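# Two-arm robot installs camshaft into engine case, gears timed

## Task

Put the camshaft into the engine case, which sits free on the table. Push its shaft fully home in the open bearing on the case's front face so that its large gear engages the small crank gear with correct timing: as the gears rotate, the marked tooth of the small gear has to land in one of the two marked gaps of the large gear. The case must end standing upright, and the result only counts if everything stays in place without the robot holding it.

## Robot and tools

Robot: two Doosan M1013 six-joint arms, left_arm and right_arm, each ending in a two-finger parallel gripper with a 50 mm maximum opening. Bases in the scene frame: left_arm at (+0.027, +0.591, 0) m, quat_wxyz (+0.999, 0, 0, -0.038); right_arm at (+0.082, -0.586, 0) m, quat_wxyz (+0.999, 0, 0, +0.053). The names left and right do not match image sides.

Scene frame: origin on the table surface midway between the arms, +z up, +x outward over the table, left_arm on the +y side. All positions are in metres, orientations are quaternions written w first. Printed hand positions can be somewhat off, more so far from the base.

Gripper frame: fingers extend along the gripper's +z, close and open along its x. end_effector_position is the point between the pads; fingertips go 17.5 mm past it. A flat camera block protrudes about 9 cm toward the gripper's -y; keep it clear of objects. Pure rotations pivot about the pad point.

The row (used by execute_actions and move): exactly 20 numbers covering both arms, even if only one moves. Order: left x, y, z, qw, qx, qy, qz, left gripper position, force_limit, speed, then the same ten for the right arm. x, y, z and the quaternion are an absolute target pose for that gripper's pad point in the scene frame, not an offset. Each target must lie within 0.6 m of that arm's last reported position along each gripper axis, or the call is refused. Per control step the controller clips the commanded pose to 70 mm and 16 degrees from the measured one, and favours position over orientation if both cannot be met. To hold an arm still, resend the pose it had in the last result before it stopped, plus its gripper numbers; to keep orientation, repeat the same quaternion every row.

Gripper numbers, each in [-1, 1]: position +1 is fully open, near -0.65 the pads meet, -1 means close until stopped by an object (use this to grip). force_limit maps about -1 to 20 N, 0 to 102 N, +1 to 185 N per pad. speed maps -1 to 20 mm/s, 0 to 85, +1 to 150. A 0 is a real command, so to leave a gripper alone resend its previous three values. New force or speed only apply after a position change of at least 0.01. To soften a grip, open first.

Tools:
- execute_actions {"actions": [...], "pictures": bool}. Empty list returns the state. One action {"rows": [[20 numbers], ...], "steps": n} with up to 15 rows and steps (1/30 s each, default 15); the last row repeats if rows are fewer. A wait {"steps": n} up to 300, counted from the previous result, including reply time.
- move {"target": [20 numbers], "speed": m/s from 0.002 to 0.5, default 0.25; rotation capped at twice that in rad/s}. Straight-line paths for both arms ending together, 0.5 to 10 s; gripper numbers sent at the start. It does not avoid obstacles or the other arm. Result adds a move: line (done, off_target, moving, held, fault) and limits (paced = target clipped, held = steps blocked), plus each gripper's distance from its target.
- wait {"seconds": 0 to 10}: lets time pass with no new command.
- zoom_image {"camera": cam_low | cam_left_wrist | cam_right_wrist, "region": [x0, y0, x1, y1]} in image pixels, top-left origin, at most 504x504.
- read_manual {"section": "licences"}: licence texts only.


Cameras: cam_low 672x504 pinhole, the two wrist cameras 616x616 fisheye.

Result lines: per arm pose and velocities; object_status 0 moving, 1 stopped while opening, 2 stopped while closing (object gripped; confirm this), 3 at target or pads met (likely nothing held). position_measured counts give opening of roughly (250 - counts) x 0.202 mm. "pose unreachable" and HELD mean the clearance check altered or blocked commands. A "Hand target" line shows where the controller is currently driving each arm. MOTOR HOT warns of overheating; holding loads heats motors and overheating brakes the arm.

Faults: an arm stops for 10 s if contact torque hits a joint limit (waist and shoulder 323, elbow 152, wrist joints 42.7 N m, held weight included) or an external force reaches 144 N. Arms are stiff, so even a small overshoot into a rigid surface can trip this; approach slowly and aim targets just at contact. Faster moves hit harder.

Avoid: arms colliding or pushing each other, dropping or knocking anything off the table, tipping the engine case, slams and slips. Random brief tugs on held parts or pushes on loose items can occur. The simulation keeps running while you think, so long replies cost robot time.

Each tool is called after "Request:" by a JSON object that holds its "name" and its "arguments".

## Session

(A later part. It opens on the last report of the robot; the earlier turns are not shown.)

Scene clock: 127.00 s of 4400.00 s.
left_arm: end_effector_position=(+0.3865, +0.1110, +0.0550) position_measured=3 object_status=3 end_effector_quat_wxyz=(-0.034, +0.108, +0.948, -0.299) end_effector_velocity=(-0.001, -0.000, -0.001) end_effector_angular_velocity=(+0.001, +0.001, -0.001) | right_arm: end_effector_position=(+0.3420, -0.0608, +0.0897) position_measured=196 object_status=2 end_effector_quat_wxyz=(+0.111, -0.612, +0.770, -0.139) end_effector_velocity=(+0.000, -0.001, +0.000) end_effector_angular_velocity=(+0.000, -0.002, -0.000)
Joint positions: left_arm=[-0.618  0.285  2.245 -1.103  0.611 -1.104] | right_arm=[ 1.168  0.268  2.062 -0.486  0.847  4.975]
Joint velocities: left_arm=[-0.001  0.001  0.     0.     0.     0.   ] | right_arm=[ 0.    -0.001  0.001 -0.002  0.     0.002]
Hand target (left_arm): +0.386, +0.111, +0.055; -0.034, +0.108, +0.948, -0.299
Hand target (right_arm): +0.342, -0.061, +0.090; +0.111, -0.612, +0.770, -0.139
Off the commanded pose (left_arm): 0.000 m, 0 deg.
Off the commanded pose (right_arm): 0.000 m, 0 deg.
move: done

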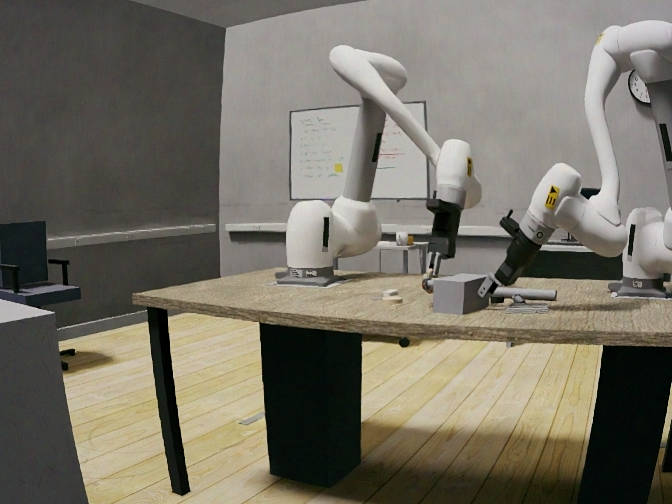

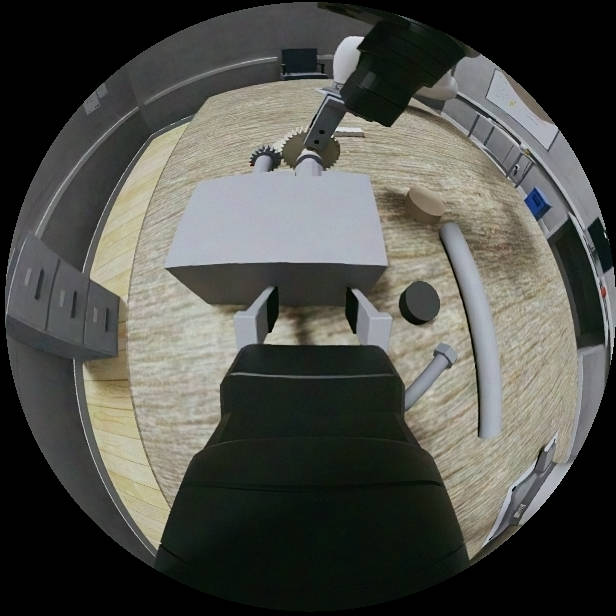

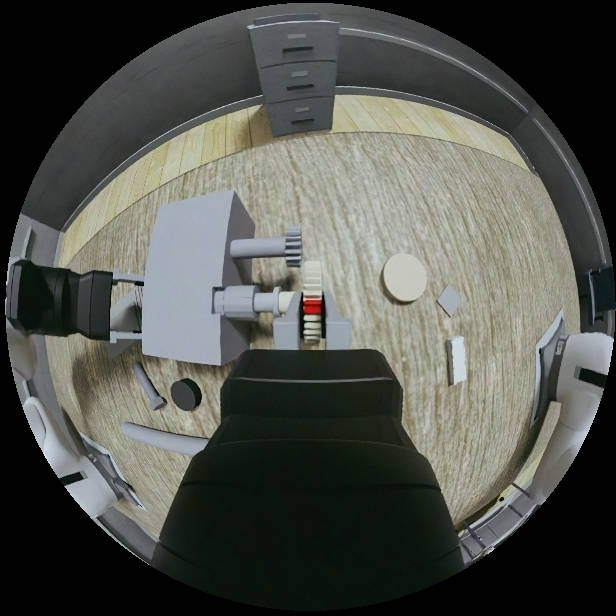

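Request:
{"name": "move", "arguments": {"target": [0.3865,0.111,0.055,-0.034,0.108,0.948,-0.299,1,0,0,0.3431,-0.0560,0.0896,-0.1108,0.6125,-0.7701,0.1393,-1,0,-0.5], "speed": 0.008}}

Request:
{"name": "zoom_image", "arguments": {"camera": "cam_right_wrist", "region": [200, 215, 340, 345]}}

Request:
{"name": "zoom_image", "arguments": {"camera": "cam_left_wrist", "region": [245, 120, 345, 185]}}

Scene clock: 131.17 s of 4400.00 s.
left_arm: end_effector_position=(+0.3865, +0.1110, +0.0550) position_measured=3 object_status=3 end_effector_quat_wxyz=(-0.034, +0.108, +0.948, -0.299) end_effector_velocity=(-0.001, -0.000, +0.000) end_effector_angular_velocity=(+0.000, +0.001, -0.000) | right_arm: end_effector_position=(+0.3431, -0.0561, +0.0896) position_measured=196 object_status=2 end_effector_quat_wxyz=(+0.111, -0.613, +0.770, -0.139) end_effector_velocity=(-0.000, +0.001, -0.000) end_effector_angular_velocity=(+0.001, +0.000, +0.001)
Joint positions: left_arm=[-0.618  0.285  2.245 -1.103  0.611 -1.104] | right_arm=[ 1.168  0.274  2.053 -0.484  0.85   4.973]
Joint velocities: left_arm=[-0.001 -0.     0.     0.001  0.    -0.002] | right_arm=[ 0.001  0.001 -0.001  0.    -0.001 -0.   ]
Hand target (left_arm): +0.386, +0.111, +0.055; -0.034, +0.108, +0.948, -0.299
Hand target (right_arm): +0.343, -0.056, +0.090; +0.111, -0.613, +0.770, -0.139
Off the commanded pose (left_arm): 0.000 m, 0 deg.
Off the commanded pose (right_arm): 0.000 m, 0 deg.
After step 90, 0.33 s passed at rest.
move: done

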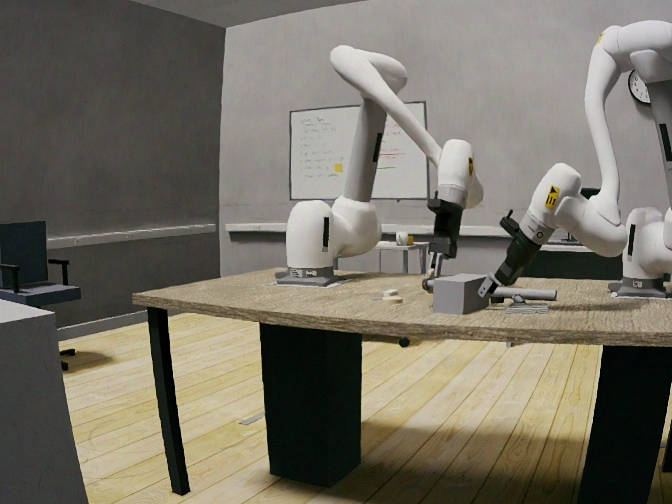

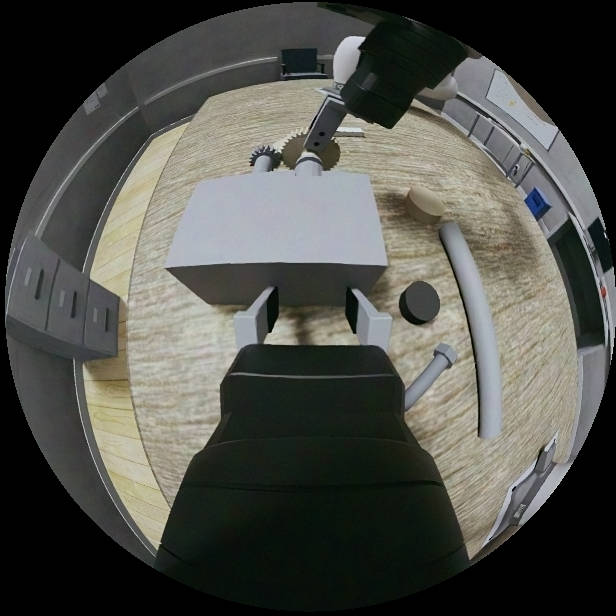

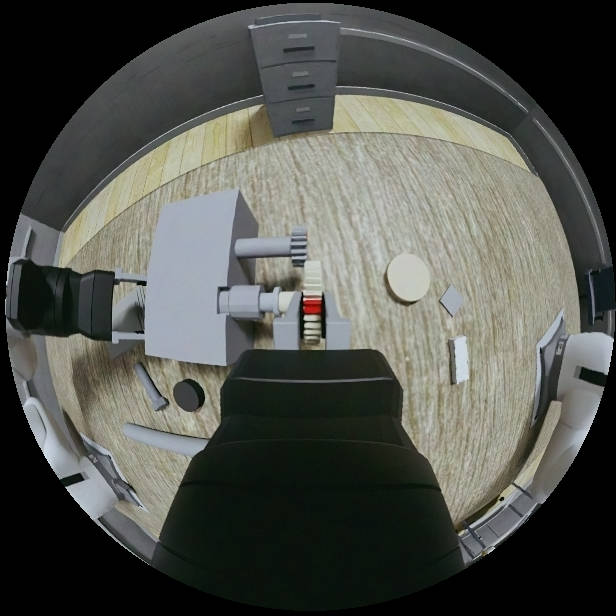

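Region (200, 215, 340, 345) of cam_right_wrist's 616x616 image, scaled by 3.600, with more detail than that image has; it fills the top 468 rows of this view, and the rest is white.

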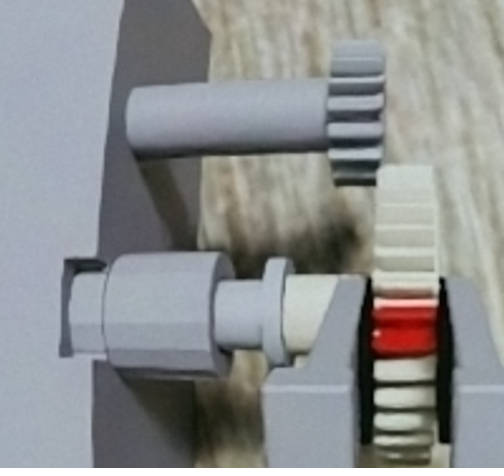

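Region (245, 120, 345, 185) of cam_left_wrist's 616x616 image, scaled by 5.040, with more detail than that image has; it fills the top 328 rows of this view, and the rest is white.

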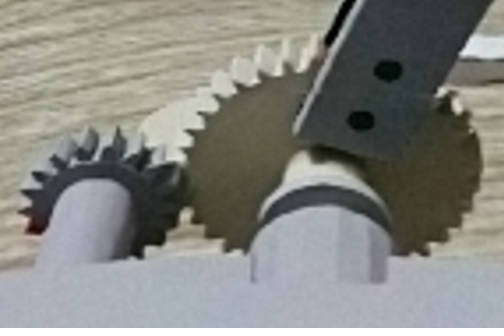

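Request:
{"name": "move", "arguments": {"target": [0.3865,0.111,0.055,-0.034,0.108,0.948,-0.299,1,0,0,0.3438,-0.0530,0.0896,-0.1108,0.6125,-0.7701,0.1393,-1,0,-0.5], "speed": 0.006}}

Request:
{"name": "zoom_image", "arguments": {"camera": "cam_right_wrist", "region": [200, 215, 340, 345]}}

Scene clock: 135.53 s of 4400.00 s.
left_arm: end_effector_position=(+0.3865, +0.1110, +0.0550) position_measured=3 object_status=3 end_effector_quat_wxyz=(-0.034, +0.108, +0.948, -0.299) end_effector_velocity=(-0.001, -0.000, -0.000) end_effector_angular_velocity=(+0.000, -0.001, -0.002) | right_arm: end_effector_position=(+0.3438, -0.0532, +0.0896) position_measured=196 object_status=2 end_effector_quat_wxyz=(+0.111, -0.612, +0.770, -0.139) end_effector_velocity=(-0.000, +0.000, -0.000) end_effector_angular_velocity=(-0.001, +0.000, -0.000)
Joint positions: left_arm=[-0.618  0.285  2.245 -1.103  0.611 -1.104] | right_arm=[ 1.169  0.278  2.047 -0.483  0.851  4.973]
Joint velocities: left_arm=[-0.001 -0.     0.     0.001 -0.     0.001] | right_arm=[ 0.     0.001 -0.001  0.     0.    -0.   ]
Hand target (left_arm): +0.387, +0.111, +0.055; -0.034, +0.108, +0.948, -0.299
Hand target (right_arm): +0.344, -0.053, +0.090; +0.111, -0.613, +0.770, -0.139
Off the commanded pose (left_arm): 0.000 m, 0 deg.
Off the commanded pose (right_arm): 0.000 m, 0 deg.
After step 90, 0.63 s passed at rest.
move: done

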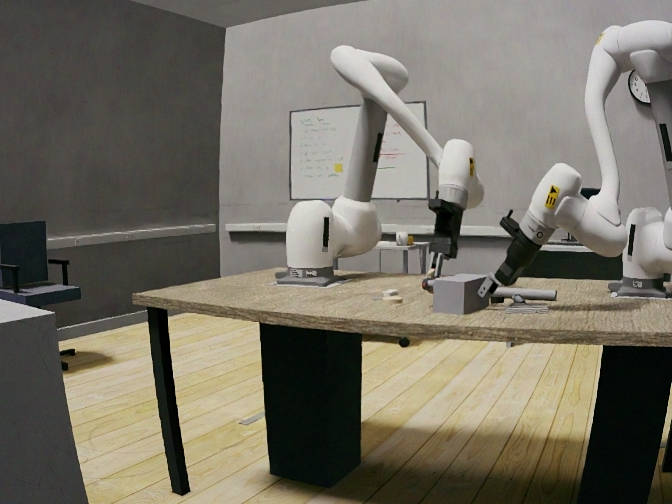

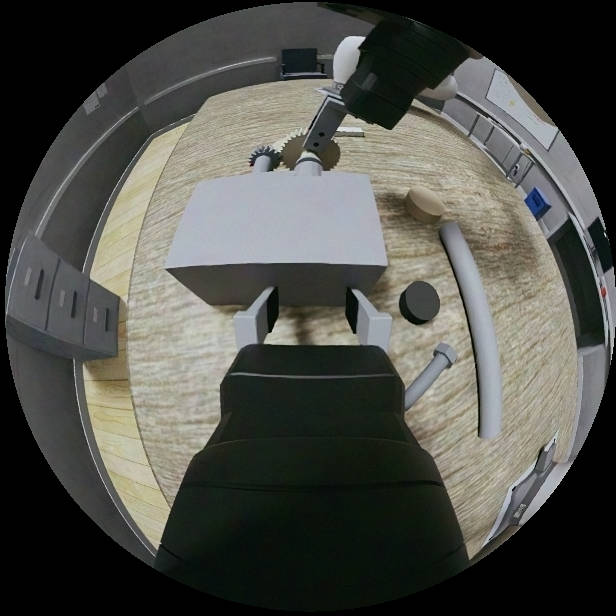

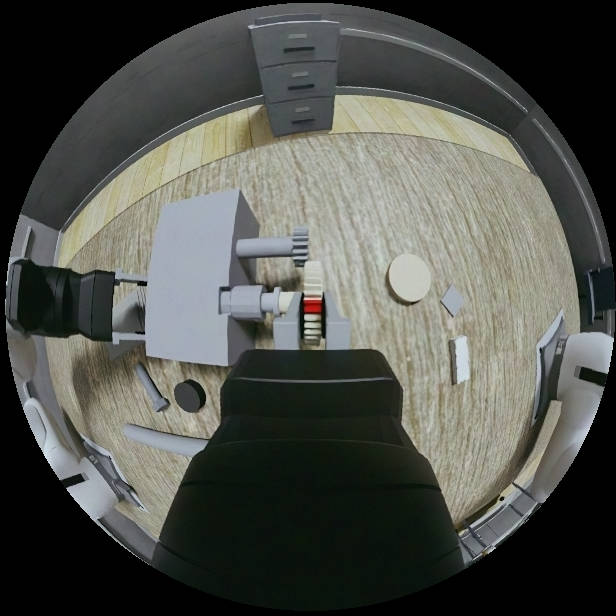

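Region (200, 215, 340, 345) of cam_right_wrist's 616x616 image, scaled by 3.600, with more detail than that image has; it fills the top 468 rows of this view, and the rest is white.

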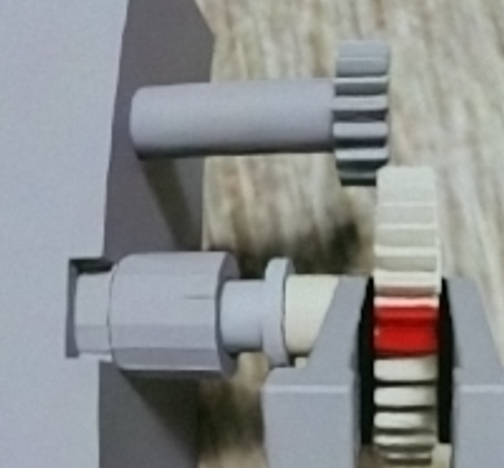

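Request:
{"name": "move", "arguments": {"target": [0.3865,0.111,0.055,-0.034,0.108,0.948,-0.299,1,0,0,0.3434,-0.0549,0.0896,-0.1108,0.6125,-0.7701,0.1393,-0.15,0,-0.8], "speed": 0.006}}

Request:
{"name": "zoom_image", "arguments": {"camera": "cam_right_wrist", "region": [200, 215, 340, 345]}}

Request:
{"name": "zoom_image", "arguments": {"camera": "cam_left_wrist", "region": [245, 120, 345, 185]}}

Scene clock: 139.70 s of 4400.00 s.
left_arm: end_effector_position=(+0.3865, +0.1110, +0.0550) position_measured=3 object_status=3 end_effector_quat_wxyz=(-0.034, +0.108, +0.948, -0.299) end_effector_velocity=(-0.000, +0.000, -0.001) end_effector_angular_velocity=(+0.001, +0.001, +0.000) | right_arm: end_effector_position=(+0.3434, -0.0549, +0.0896) position_measured=175 object_status=3 end_effector_quat_wxyz=(+0.111, -0.613, +0.770, -0.139) end_effector_velocity=(+0.000, -0.000, -0.000) end_effector_angular_velocity=(+0.001, +0.000, +0.000)
Joint positions: left_arm=[-0.618  0.285  2.245 -1.103  0.611 -1.104] | right_arm=[ 1.169  0.276  2.051 -0.484  0.85   4.973]
Joint velocities: left_arm=[-0.     0.001  0.     0.    -0.    -0.001] | right_arm=[-0.    -0.001  0.001 -0.    -0.002 -0.   ]
Hand target (left_arm): +0.387, +0.111, +0.055; -0.034, +0.108, +0.948, -0.299
Hand target (right_arm): +0.343, -0.055, +0.090; +0.111, -0.613, +0.770, -0.139
Off the commanded pose (left_arm): 0.000 m, 0 deg.
Off the commanded pose (right_arm): 0.000 m, 0 deg.
After step 90, 0.47 s passed at rest.
move: done

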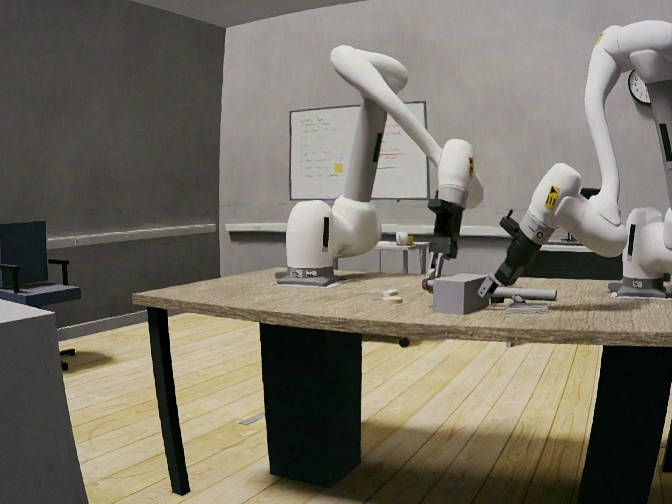

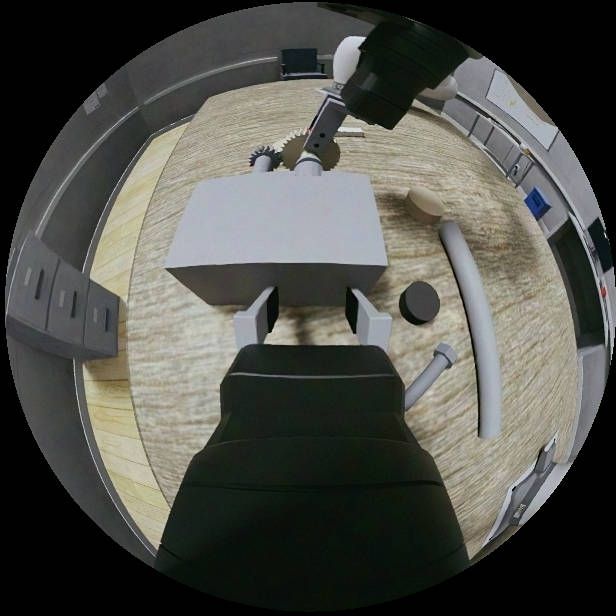

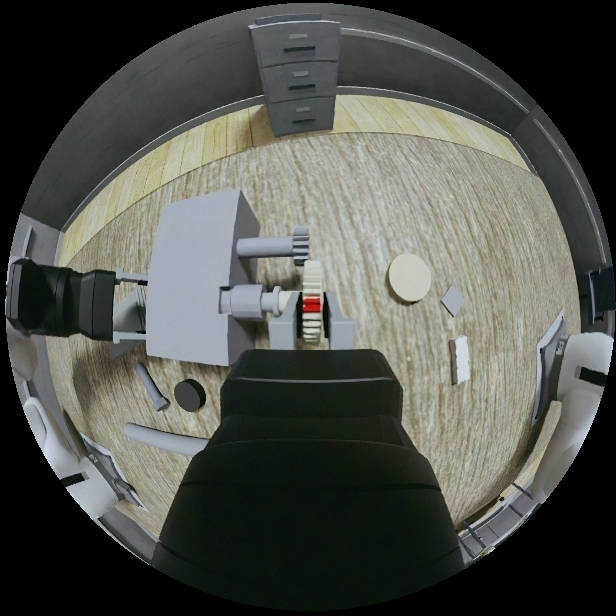

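Region (200, 215, 340, 345) of cam_right_wrist's 616x616 image, scaled by 3.600, with more detail than that image has; it fills the top 468 rows of this view, and the rest is white.

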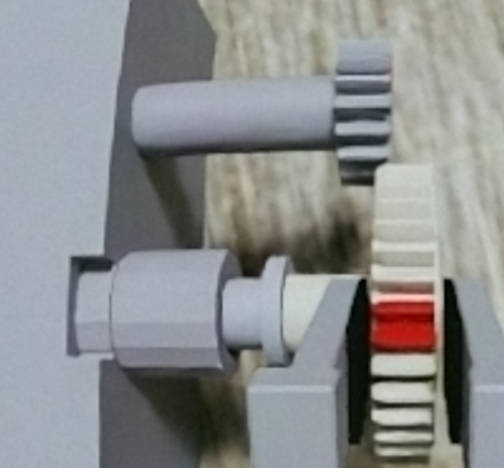

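Region (245, 120, 345, 185) of cam_left_wrist's 616x616 image, scaled by 5.040, with more detail than that image has; it fills the top 328 rows of this view, and the rest is white.

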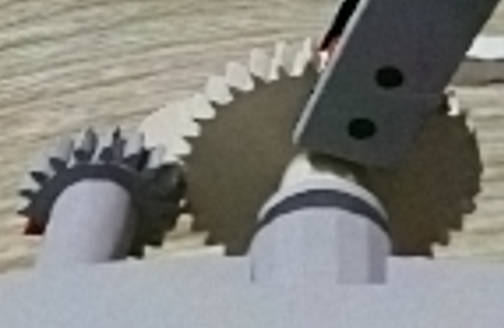

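Request:
{"name": "move", "arguments": {"target": [0.3865,0.111,0.055,-0.034,0.108,0.948,-0.299,1,0,0,0.3446,-0.0497,0.0896,-0.1108,0.6125,-0.7701,0.1393,-0.15,0,-0.8], "speed": 0.008}}

Request:
{"name": "zoom_image", "arguments": {"camera": "cam_right_wrist", "region": [200, 215, 340, 345]}}

Scene clock: 143.60 s of 4400.00 s.
left_arm: end_effector_position=(+0.3865, +0.1110, +0.0550) position_measured=3 object_status=3 end_effector_quat_wxyz=(-0.034, +0.108, +0.948, -0.299) end_effector_velocity=(+0.000, -0.000, +0.000) end_effector_angular_velocity=(-0.001, -0.000, +0.000) | right_arm: end_effector_position=(+0.3446, -0.0497, +0.0896) position_measured=175 object_status=3 end_effector_quat_wxyz=(+0.111, -0.613, +0.770, -0.139) end_effector_velocity=(-0.000, +0.000, +0.001) end_effector_angular_velocity=(+0.000, -0.000, +0.000)
Joint positions: left_arm=[-0.618  0.285  2.245 -1.103  0.611 -1.104] | right_arm=[ 1.169  0.283  2.041 -0.483  0.853  4.972]
Joint velocities: left_arm=[-0.     0.    -0.001 -0.     0.    -0.   ] | right_arm=[ 0.001 -0.001 -0.001  0.     0.001 -0.   ]
Hand target (left_arm): +0.386, +0.111, +0.055; -0.034, +0.108, +0.948, -0.299
Hand target (right_arm): +0.345, -0.050, +0.090; +0.111, -0.613, +0.770, -0.139
Off the commanded pose (left_arm): 0.000 m, 0 deg.
Off the commanded pose (right_arm): 0.000 m, 0 deg.
move: done

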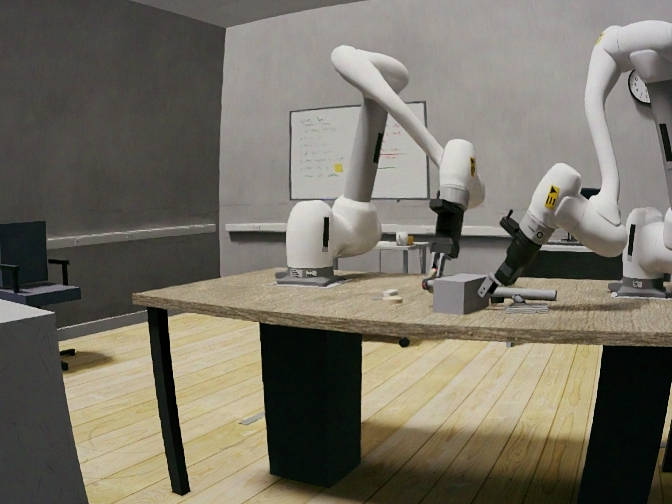

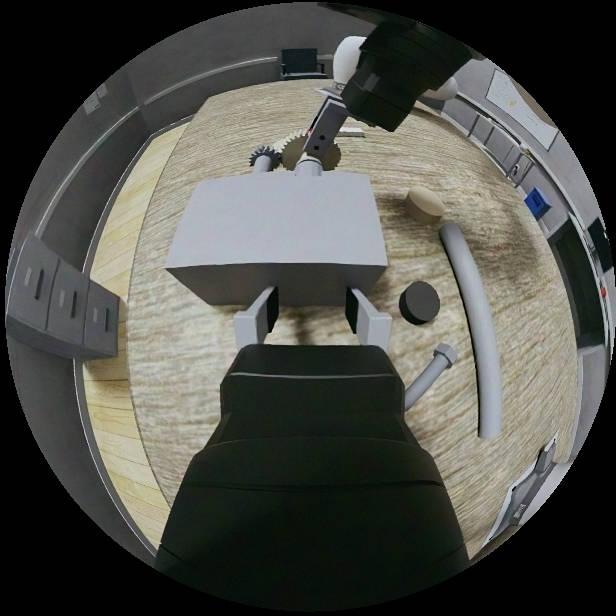

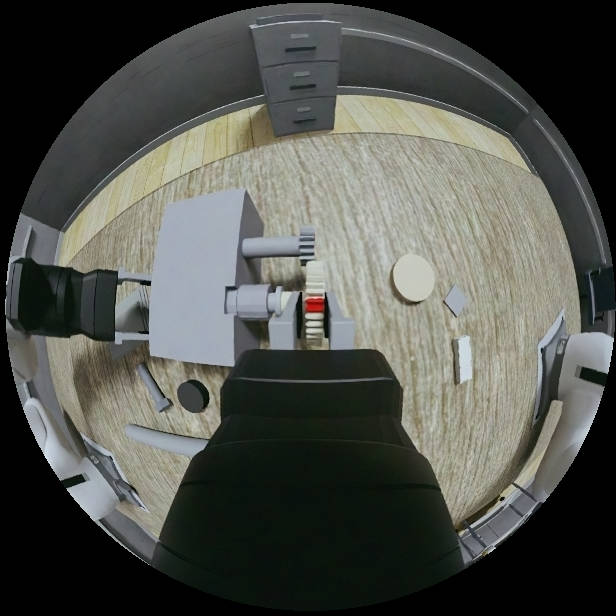

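Region (200, 215, 340, 345) of cam_right_wrist's 616x616 image, scaled by 3.600, with more detail than that image has; it fills the top 468 rows of this view, and the rest is white.

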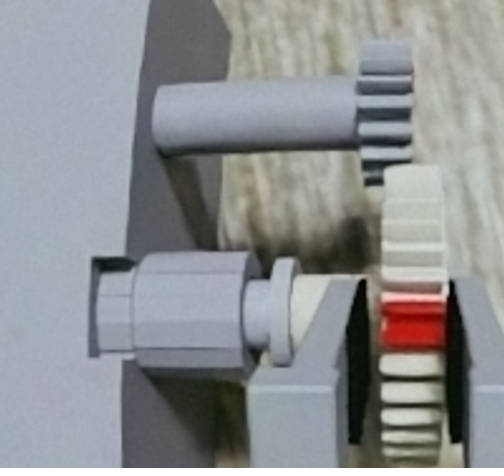

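Remaining about 6 mm.

Request:
{"name": "move", "arguments": {"target": [0.3865,0.111,0.055,-0.034,0.108,0.948,-0.299,1,0,0,0.3461,-0.0432,0.0896,-0.1108,0.6125,-0.7701,0.1393,-0.15,0,-0.8], "speed": 0.008}}

Request:
{"name": "zoom_image", "arguments": {"camera": "cam_right_wrist", "region": [200, 215, 340, 345]}}

Scene clock: 147.17 s of 4400.00 s.
left_arm: end_effector_position=(+0.3865, +0.1110, +0.0550) position_measured=3 object_status=3 end_effector_quat_wxyz=(-0.034, +0.108, +0.948, -0.299) end_effector_velocity=(+0.000, +0.000, +0.000) end_effector_angular_velocity=(-0.000, -0.000, +0.001) | right_arm: end_effector_position=(+0.3461, -0.0434, +0.0896) position_measured=175 object_status=3 end_effector_quat_wxyz=(+0.111, -0.612, +0.770, -0.139) end_effector_velocity=(-0.000, +0.000, -0.000) end_effector_angular_velocity=(-0.001, -0.000, +0.000)
Joint positions: left_arm=[-0.618  0.285  2.245 -1.103  0.611 -1.104] | right_arm=[ 1.17   0.292  2.028 -0.481  0.857  4.97 ]
Joint velocities: left_arm=[ 0.001  0.     0.    -0.001 -0.     0.001] | right_arm=[ 0.     0.    -0.    -0.     0.001 -0.   ]
Hand target (left_arm): +0.387, +0.111, +0.055; -0.034, +0.108, +0.948, -0.299
Hand target (right_arm): +0.346, -0.043, +0.090; +0.111, -0.613, +0.770, -0.139
Off the commanded pose (left_arm): 0.000 m, 0 deg.
Off the commanded pose (right_arm): 0.000 m, 0 deg.
move: done

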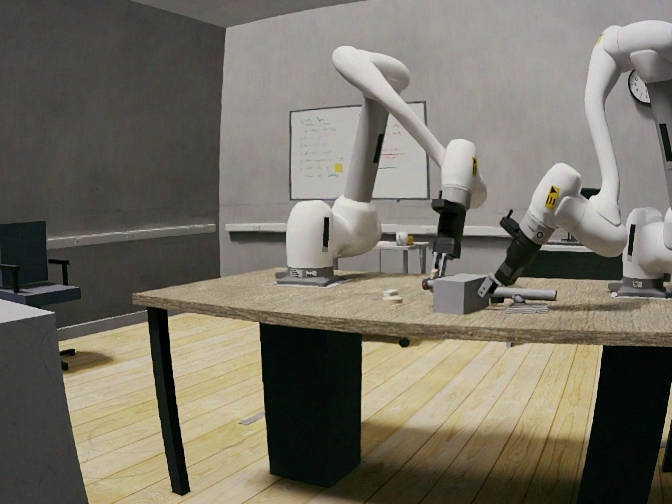

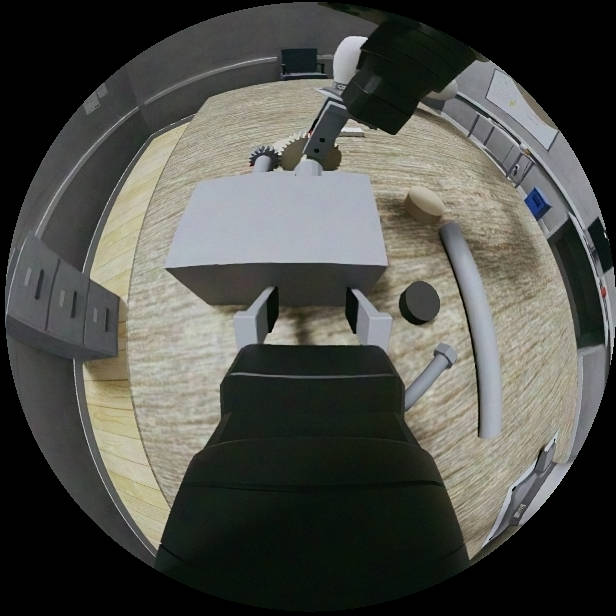

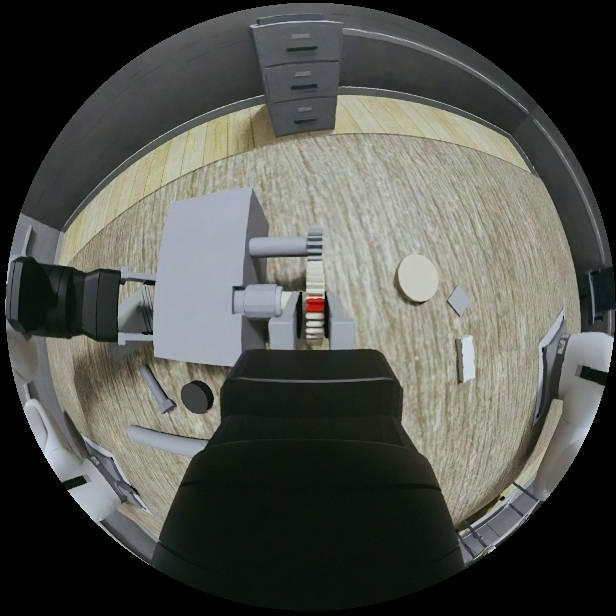

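Region (200, 215, 340, 345) of cam_right_wrist's 616x616 image, scaled by 3.600, with more detail than that image has; it fills the top 468 rows of this view, and the rest is white.

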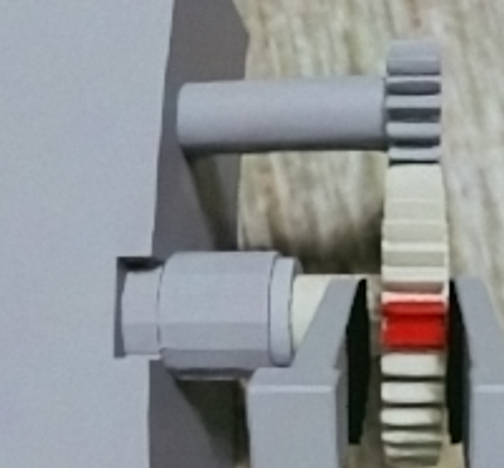

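Request:
{"name": "move", "arguments": {"target": [0.3875,0.116,0.055,-0.034,0.108,0.948,-0.299,1,0,0,0.3454,-0.0462,0.0896,-0.1108,0.6125,-0.7701,0.1393,0.05,0,0], "speed": 0.02}}

Request:
{"name": "move", "arguments": {"target": [0.40,0.17,0.08,-0.034,0.108,0.948,-0.299,1,0,0,0.3284,-0.0422,0.1366,-0.1108,0.6125,-0.7701,0.1393,0.05,0,0], "speed": 0.15}}

Request:
{"name": "move", "arguments": {"target": [0.40,0.17,0.08,-0.034,0.108,0.948,-0.299,1,0,0,0.34,-0.13,0.13,-0.3,0.85,-0.4,0.1,0.05,0,0], "speed": 0.4}}

Request:
{"name": "move", "arguments": {"target": [0.40,0.17,0.08,-0.034,0.108,0.948,-0.299,1,0,0,0.36,-0.12,0.06,-0.497,0.86,-0.098,0.057,1,0,0], "speed": 0.3}}

Request:
{"name": "zoom_image", "arguments": {"camera": "cam_right_wrist", "region": [240, 200, 380, 320]}}

Scene clock: 152.90 s of 4400.00 s.
left_arm: end_effector_position=(+0.3875, +0.1160, +0.0550) position_measured=3 object_status=3 end_effector_quat_wxyz=(-0.034, +0.108, +0.948, -0.299) end_effector_velocity=(+0.000, +0.001, +0.000) end_effector_angular_velocity=(+0.000, -0.001, +0.000) | right_arm: end_effector_position=(+0.3454, -0.0462, +0.0896) position_measured=145 object_status=3 end_effector_quat_wxyz=(+0.111, -0.613, +0.770, -0.139) end_effector_velocity=(-0.000, -0.001, +0.000) end_effector_angular_velocity=(-0.001, +0.000, -0.000)
Joint positions: left_arm=[-0.608  0.283  2.249 -1.101  0.615 -1.098] | right_arm=[ 1.17   0.288  2.034 -0.482  0.855  4.971]
Joint velocities: left_arm=[ 0.001 -0.001  0.     0.001  0.    -0.001] | right_arm=[-0.    -0.001  0.002  0.     0.    -0.   ]
Hand target (left_arm): +0.388, +0.116, +0.055; -0.034, +0.108, +0.948, -0.299
Hand target (right_arm): +0.345, -0.046, +0.090; +0.111, -0.613, +0.770, -0.139
Off the commanded pose (left_arm): 0.000 m, 0 deg.
Off the commanded pose (right_arm): 0.000 m, 0 deg.
After step 90, 2.03 s passed at rest.
move: done

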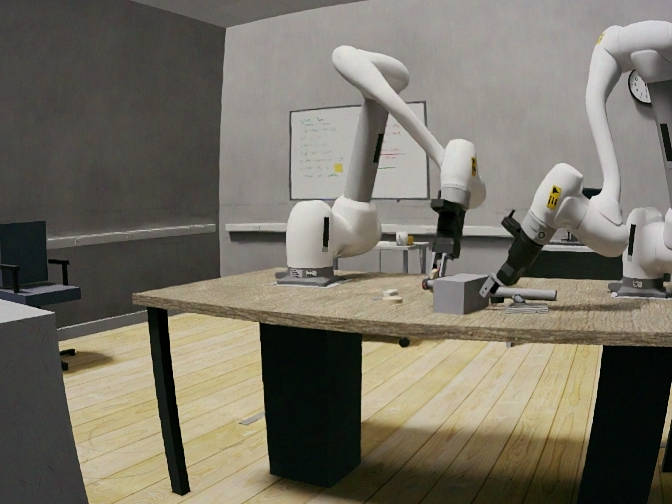

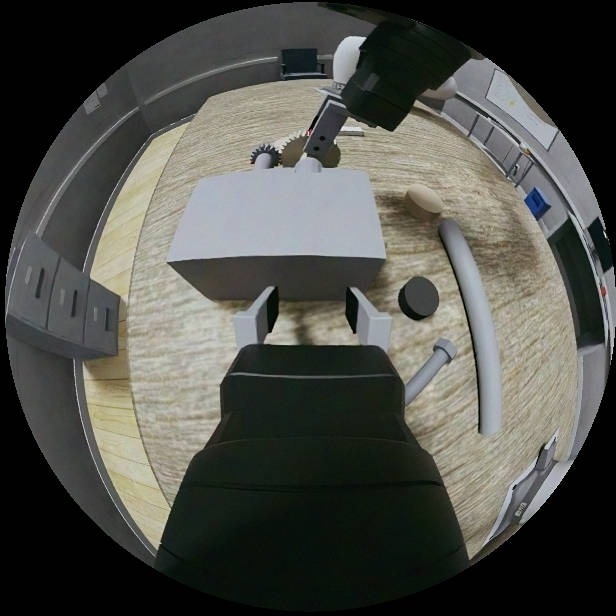

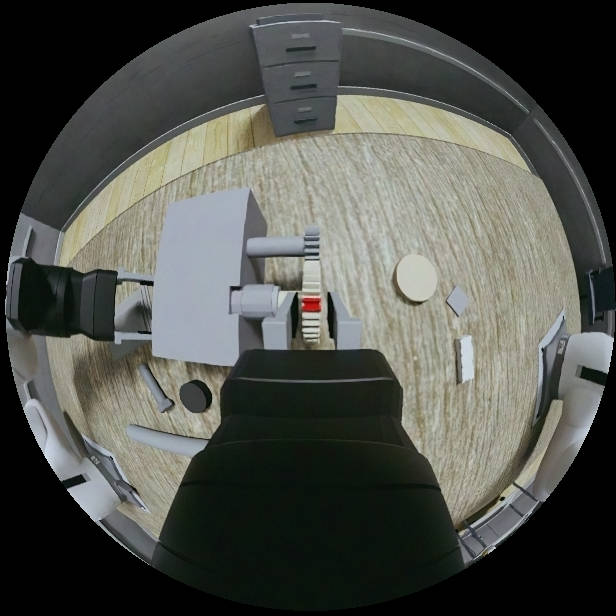

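Scene clock: 153.67 s of 4400.00 s.
left_arm: end_effector_position=(+0.4000, +0.1700, +0.0799) position_measured=3 object_status=3 end_effector_quat_wxyz=(-0.034, +0.108, +0.948, -0.299) end_effector_velocity=(+0.000, +0.000, +0.002) end_effector_angular_velocity=(-0.002, -0.002, +0.001) | right_arm: end_effector_position=(+0.3284, -0.0422, +0.1366) position_measured=145 object_status=3 end_effector_quat_wxyz=(+0.111, -0.612, +0.770, -0.139) end_effector_velocity=(-0.000, -0.001, -0.000) end_effector_angular_velocity=(-0.001, +0.000, +0.000)
Joint positions: left_arm=[-0.503  0.219  2.268 -1.005  0.692 -1.112] | right_arm=[ 1.199  0.233  1.998 -0.447  0.946  4.945]
Joint velocities: left_arm=[ 0.001 -0.003 -0.    -0.     0.001 -0.   ] | right_arm=[ 0.     0.     0.001  0.     0.001 -0.   ]
Hand target (left_arm): +0.400, +0.170, +0.080; -0.034, +0.108, +0.948, -0.299
Hand target (right_arm): +0.328, -0.042, +0.137; +0.111, -0.613, +0.770, -0.139
Off the commanded pose (left_arm): 0.000 m, 0 deg.
Off the commanded pose (right_arm): 0.000 m, 0 deg.
move: done

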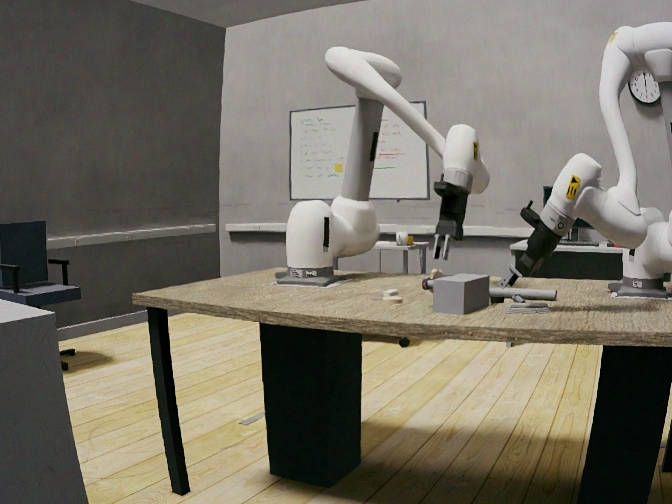

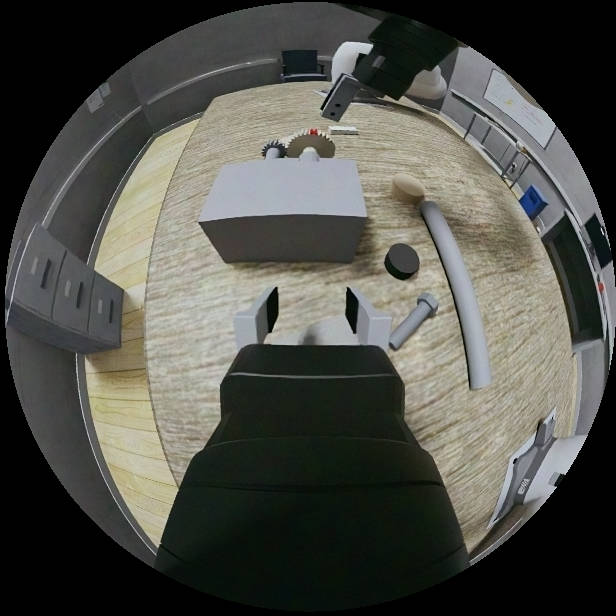

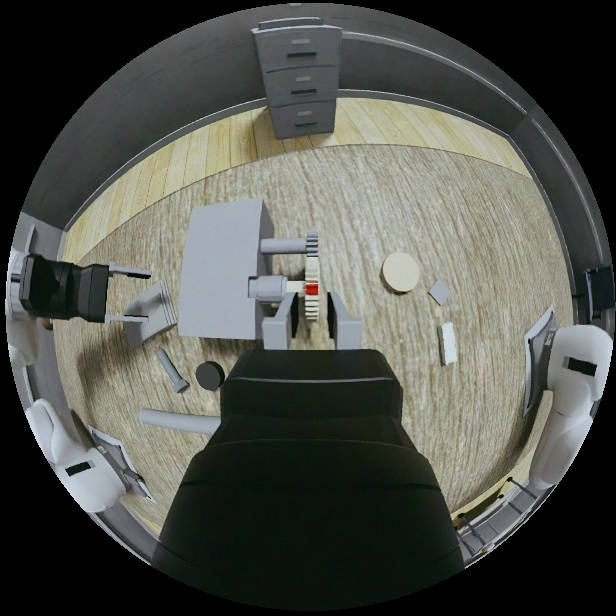

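Scene clock: 155.33 s of 4400.00 s.
left_arm: end_effector_position=(+0.4000, +0.1700, +0.0800) position_measured=3 object_status=3 end_effector_quat_wxyz=(-0.034, +0.108, +0.948, -0.299) end_effector_velocity=(-0.000, -0.000, -0.001) end_effector_angular_velocity=(-0.000, +0.001, -0.001) | right_arm: end_effector_position=(+0.3399, -0.1299, +0.1301) position_measured=145 object_status=3 end_effector_quat_wxyz=(-0.303, +0.857, -0.404, +0.101) end_effector_velocity=(+0.000, -0.001, -0.000) end_effector_angular_velocity=(+0.001, -0.001, -0.002)
Joint positions: left_arm=[-0.503  0.218  2.268 -1.004  0.692 -1.112] | right_arm=[ 1.006 -0.074  2.478 -1.03   0.212  4.524]
Joint velocities: left_arm=[-0.     0.001  0.    -0.001 -0.     0.002] | right_arm=[-0.001 -0.001  0.002 -0.011 -0.001  0.011]
Hand target (left_arm): +0.400, +0.170, +0.080; -0.034, +0.108, +0.948, -0.299
Hand target (right_arm): +0.340, -0.130, +0.130; -0.303, +0.857, -0.404, +0.101
Off the commanded pose (left_arm): 0.000 m, 0 deg.
Off the commanded pose (right_arm): 0.000 m, 0 deg.
move: done

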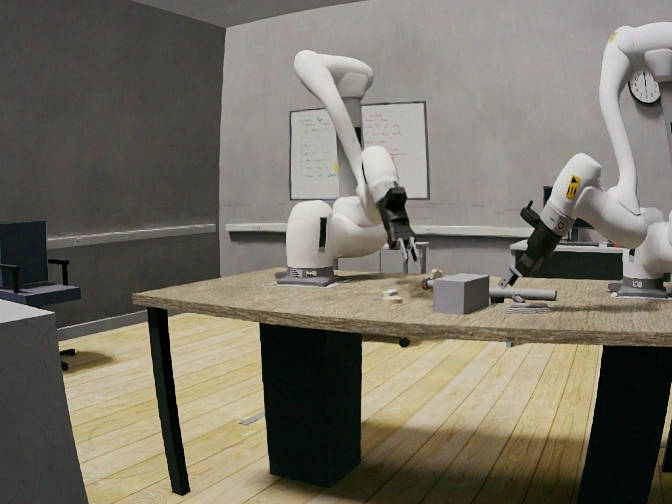

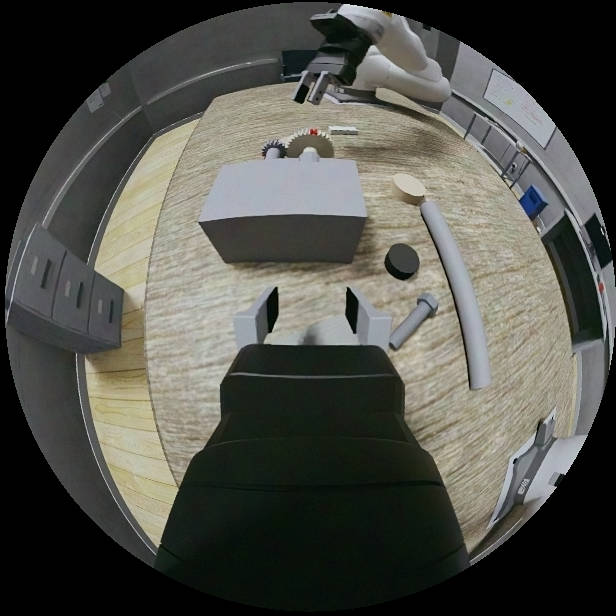

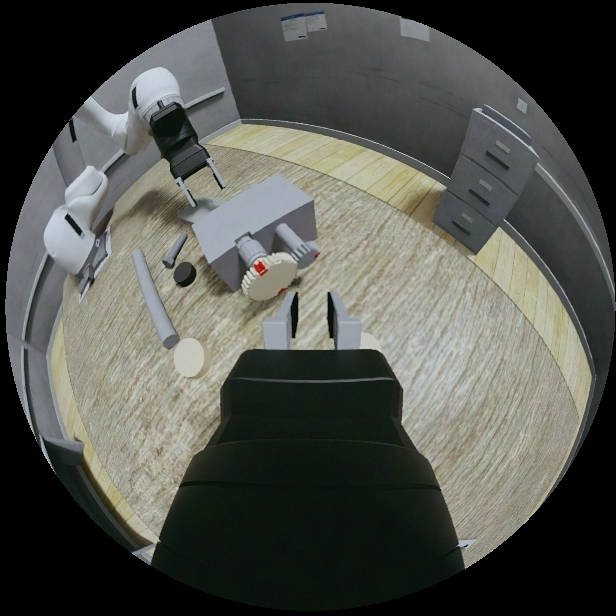

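Scene clock: 157.13 s of 4400.00 s.
left_arm: end_effector_position=(+0.4000, +0.1700, +0.0800) position_measured=3 object_status=3 end_effector_quat_wxyz=(-0.034, +0.108, +0.948, -0.299) end_effector_velocity=(-0.000, +0.001, -0.000) end_effector_angular_velocity=(+0.000, +0.000, +0.000) | right_arm: end_effector_position=(+0.3597, -0.1201, +0.0596) position_measured=3 object_status=3 end_effector_quat_wxyz=(-0.497, +0.860, -0.098, +0.056) end_effector_velocity=(-0.000, -0.000, -0.000) end_effector_angular_velocity=(+0.002, -0.000, -0.000)
Joint positions: left_arm=[-0.503  0.218  2.268 -1.004  0.692 -1.112] | right_arm=[ 0.516  0.322  2.651 -0.799 -0.925  3.282]
Joint velocities: left_arm=[ 0.001 -0.     0.001 -0.001 -0.     0.001] | right_arm=[ 0.     0.002  0.001  0.002 -0.004 -0.003]
Hand target (left_arm): +0.400, +0.170, +0.080; -0.034, +0.108, +0.948, -0.299
Hand target (right_arm): +0.360, -0.120, +0.060; -0.497, +0.860, -0.098, +0.056
Off the commanded pose (left_arm): 0.000 m, 0 deg.
Off the commanded pose (right_arm): 0.001 m, 0 deg.
move: done

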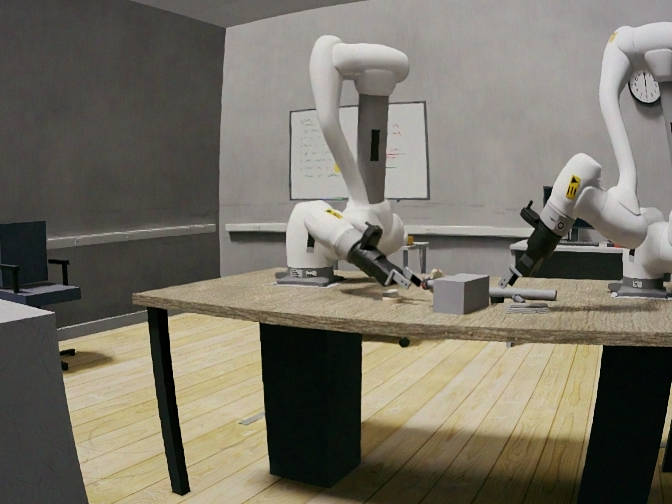

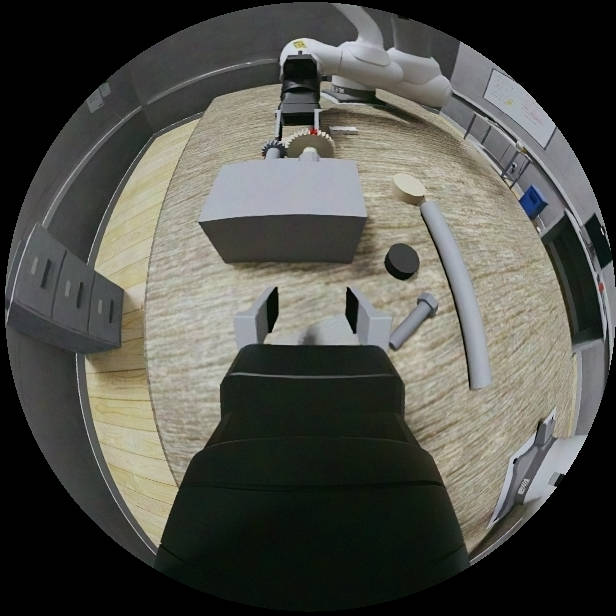

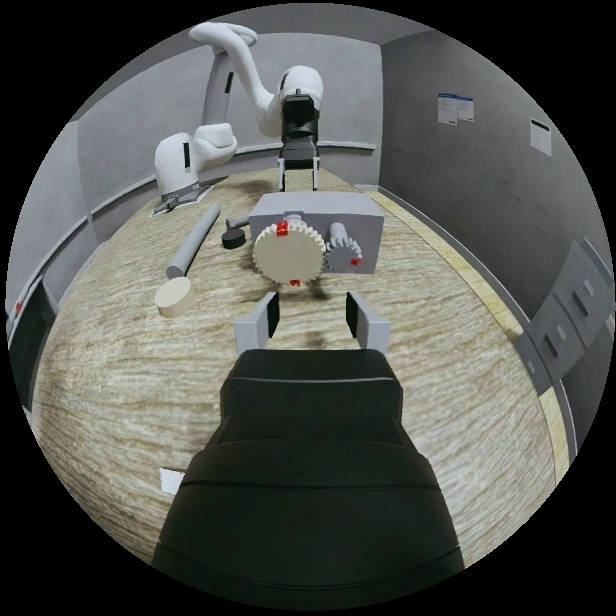

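Region (240, 200, 380, 320) of cam_right_wrist's 616x616 image, scaled by 3.600, with more detail than that image has; it fills the top 432 rows of this view, and the rest is white.

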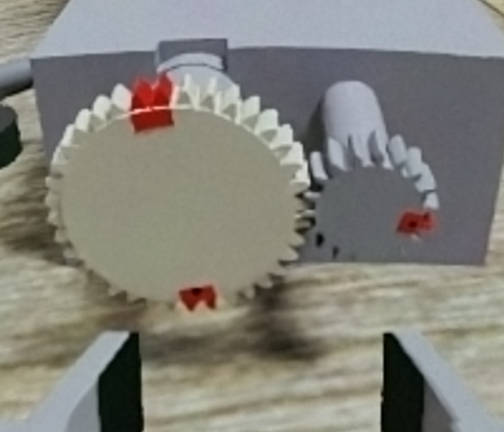

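Request:
{"name": "finished_scene", "arguments": {"scene": 1}}

The scene is finished: the task was done.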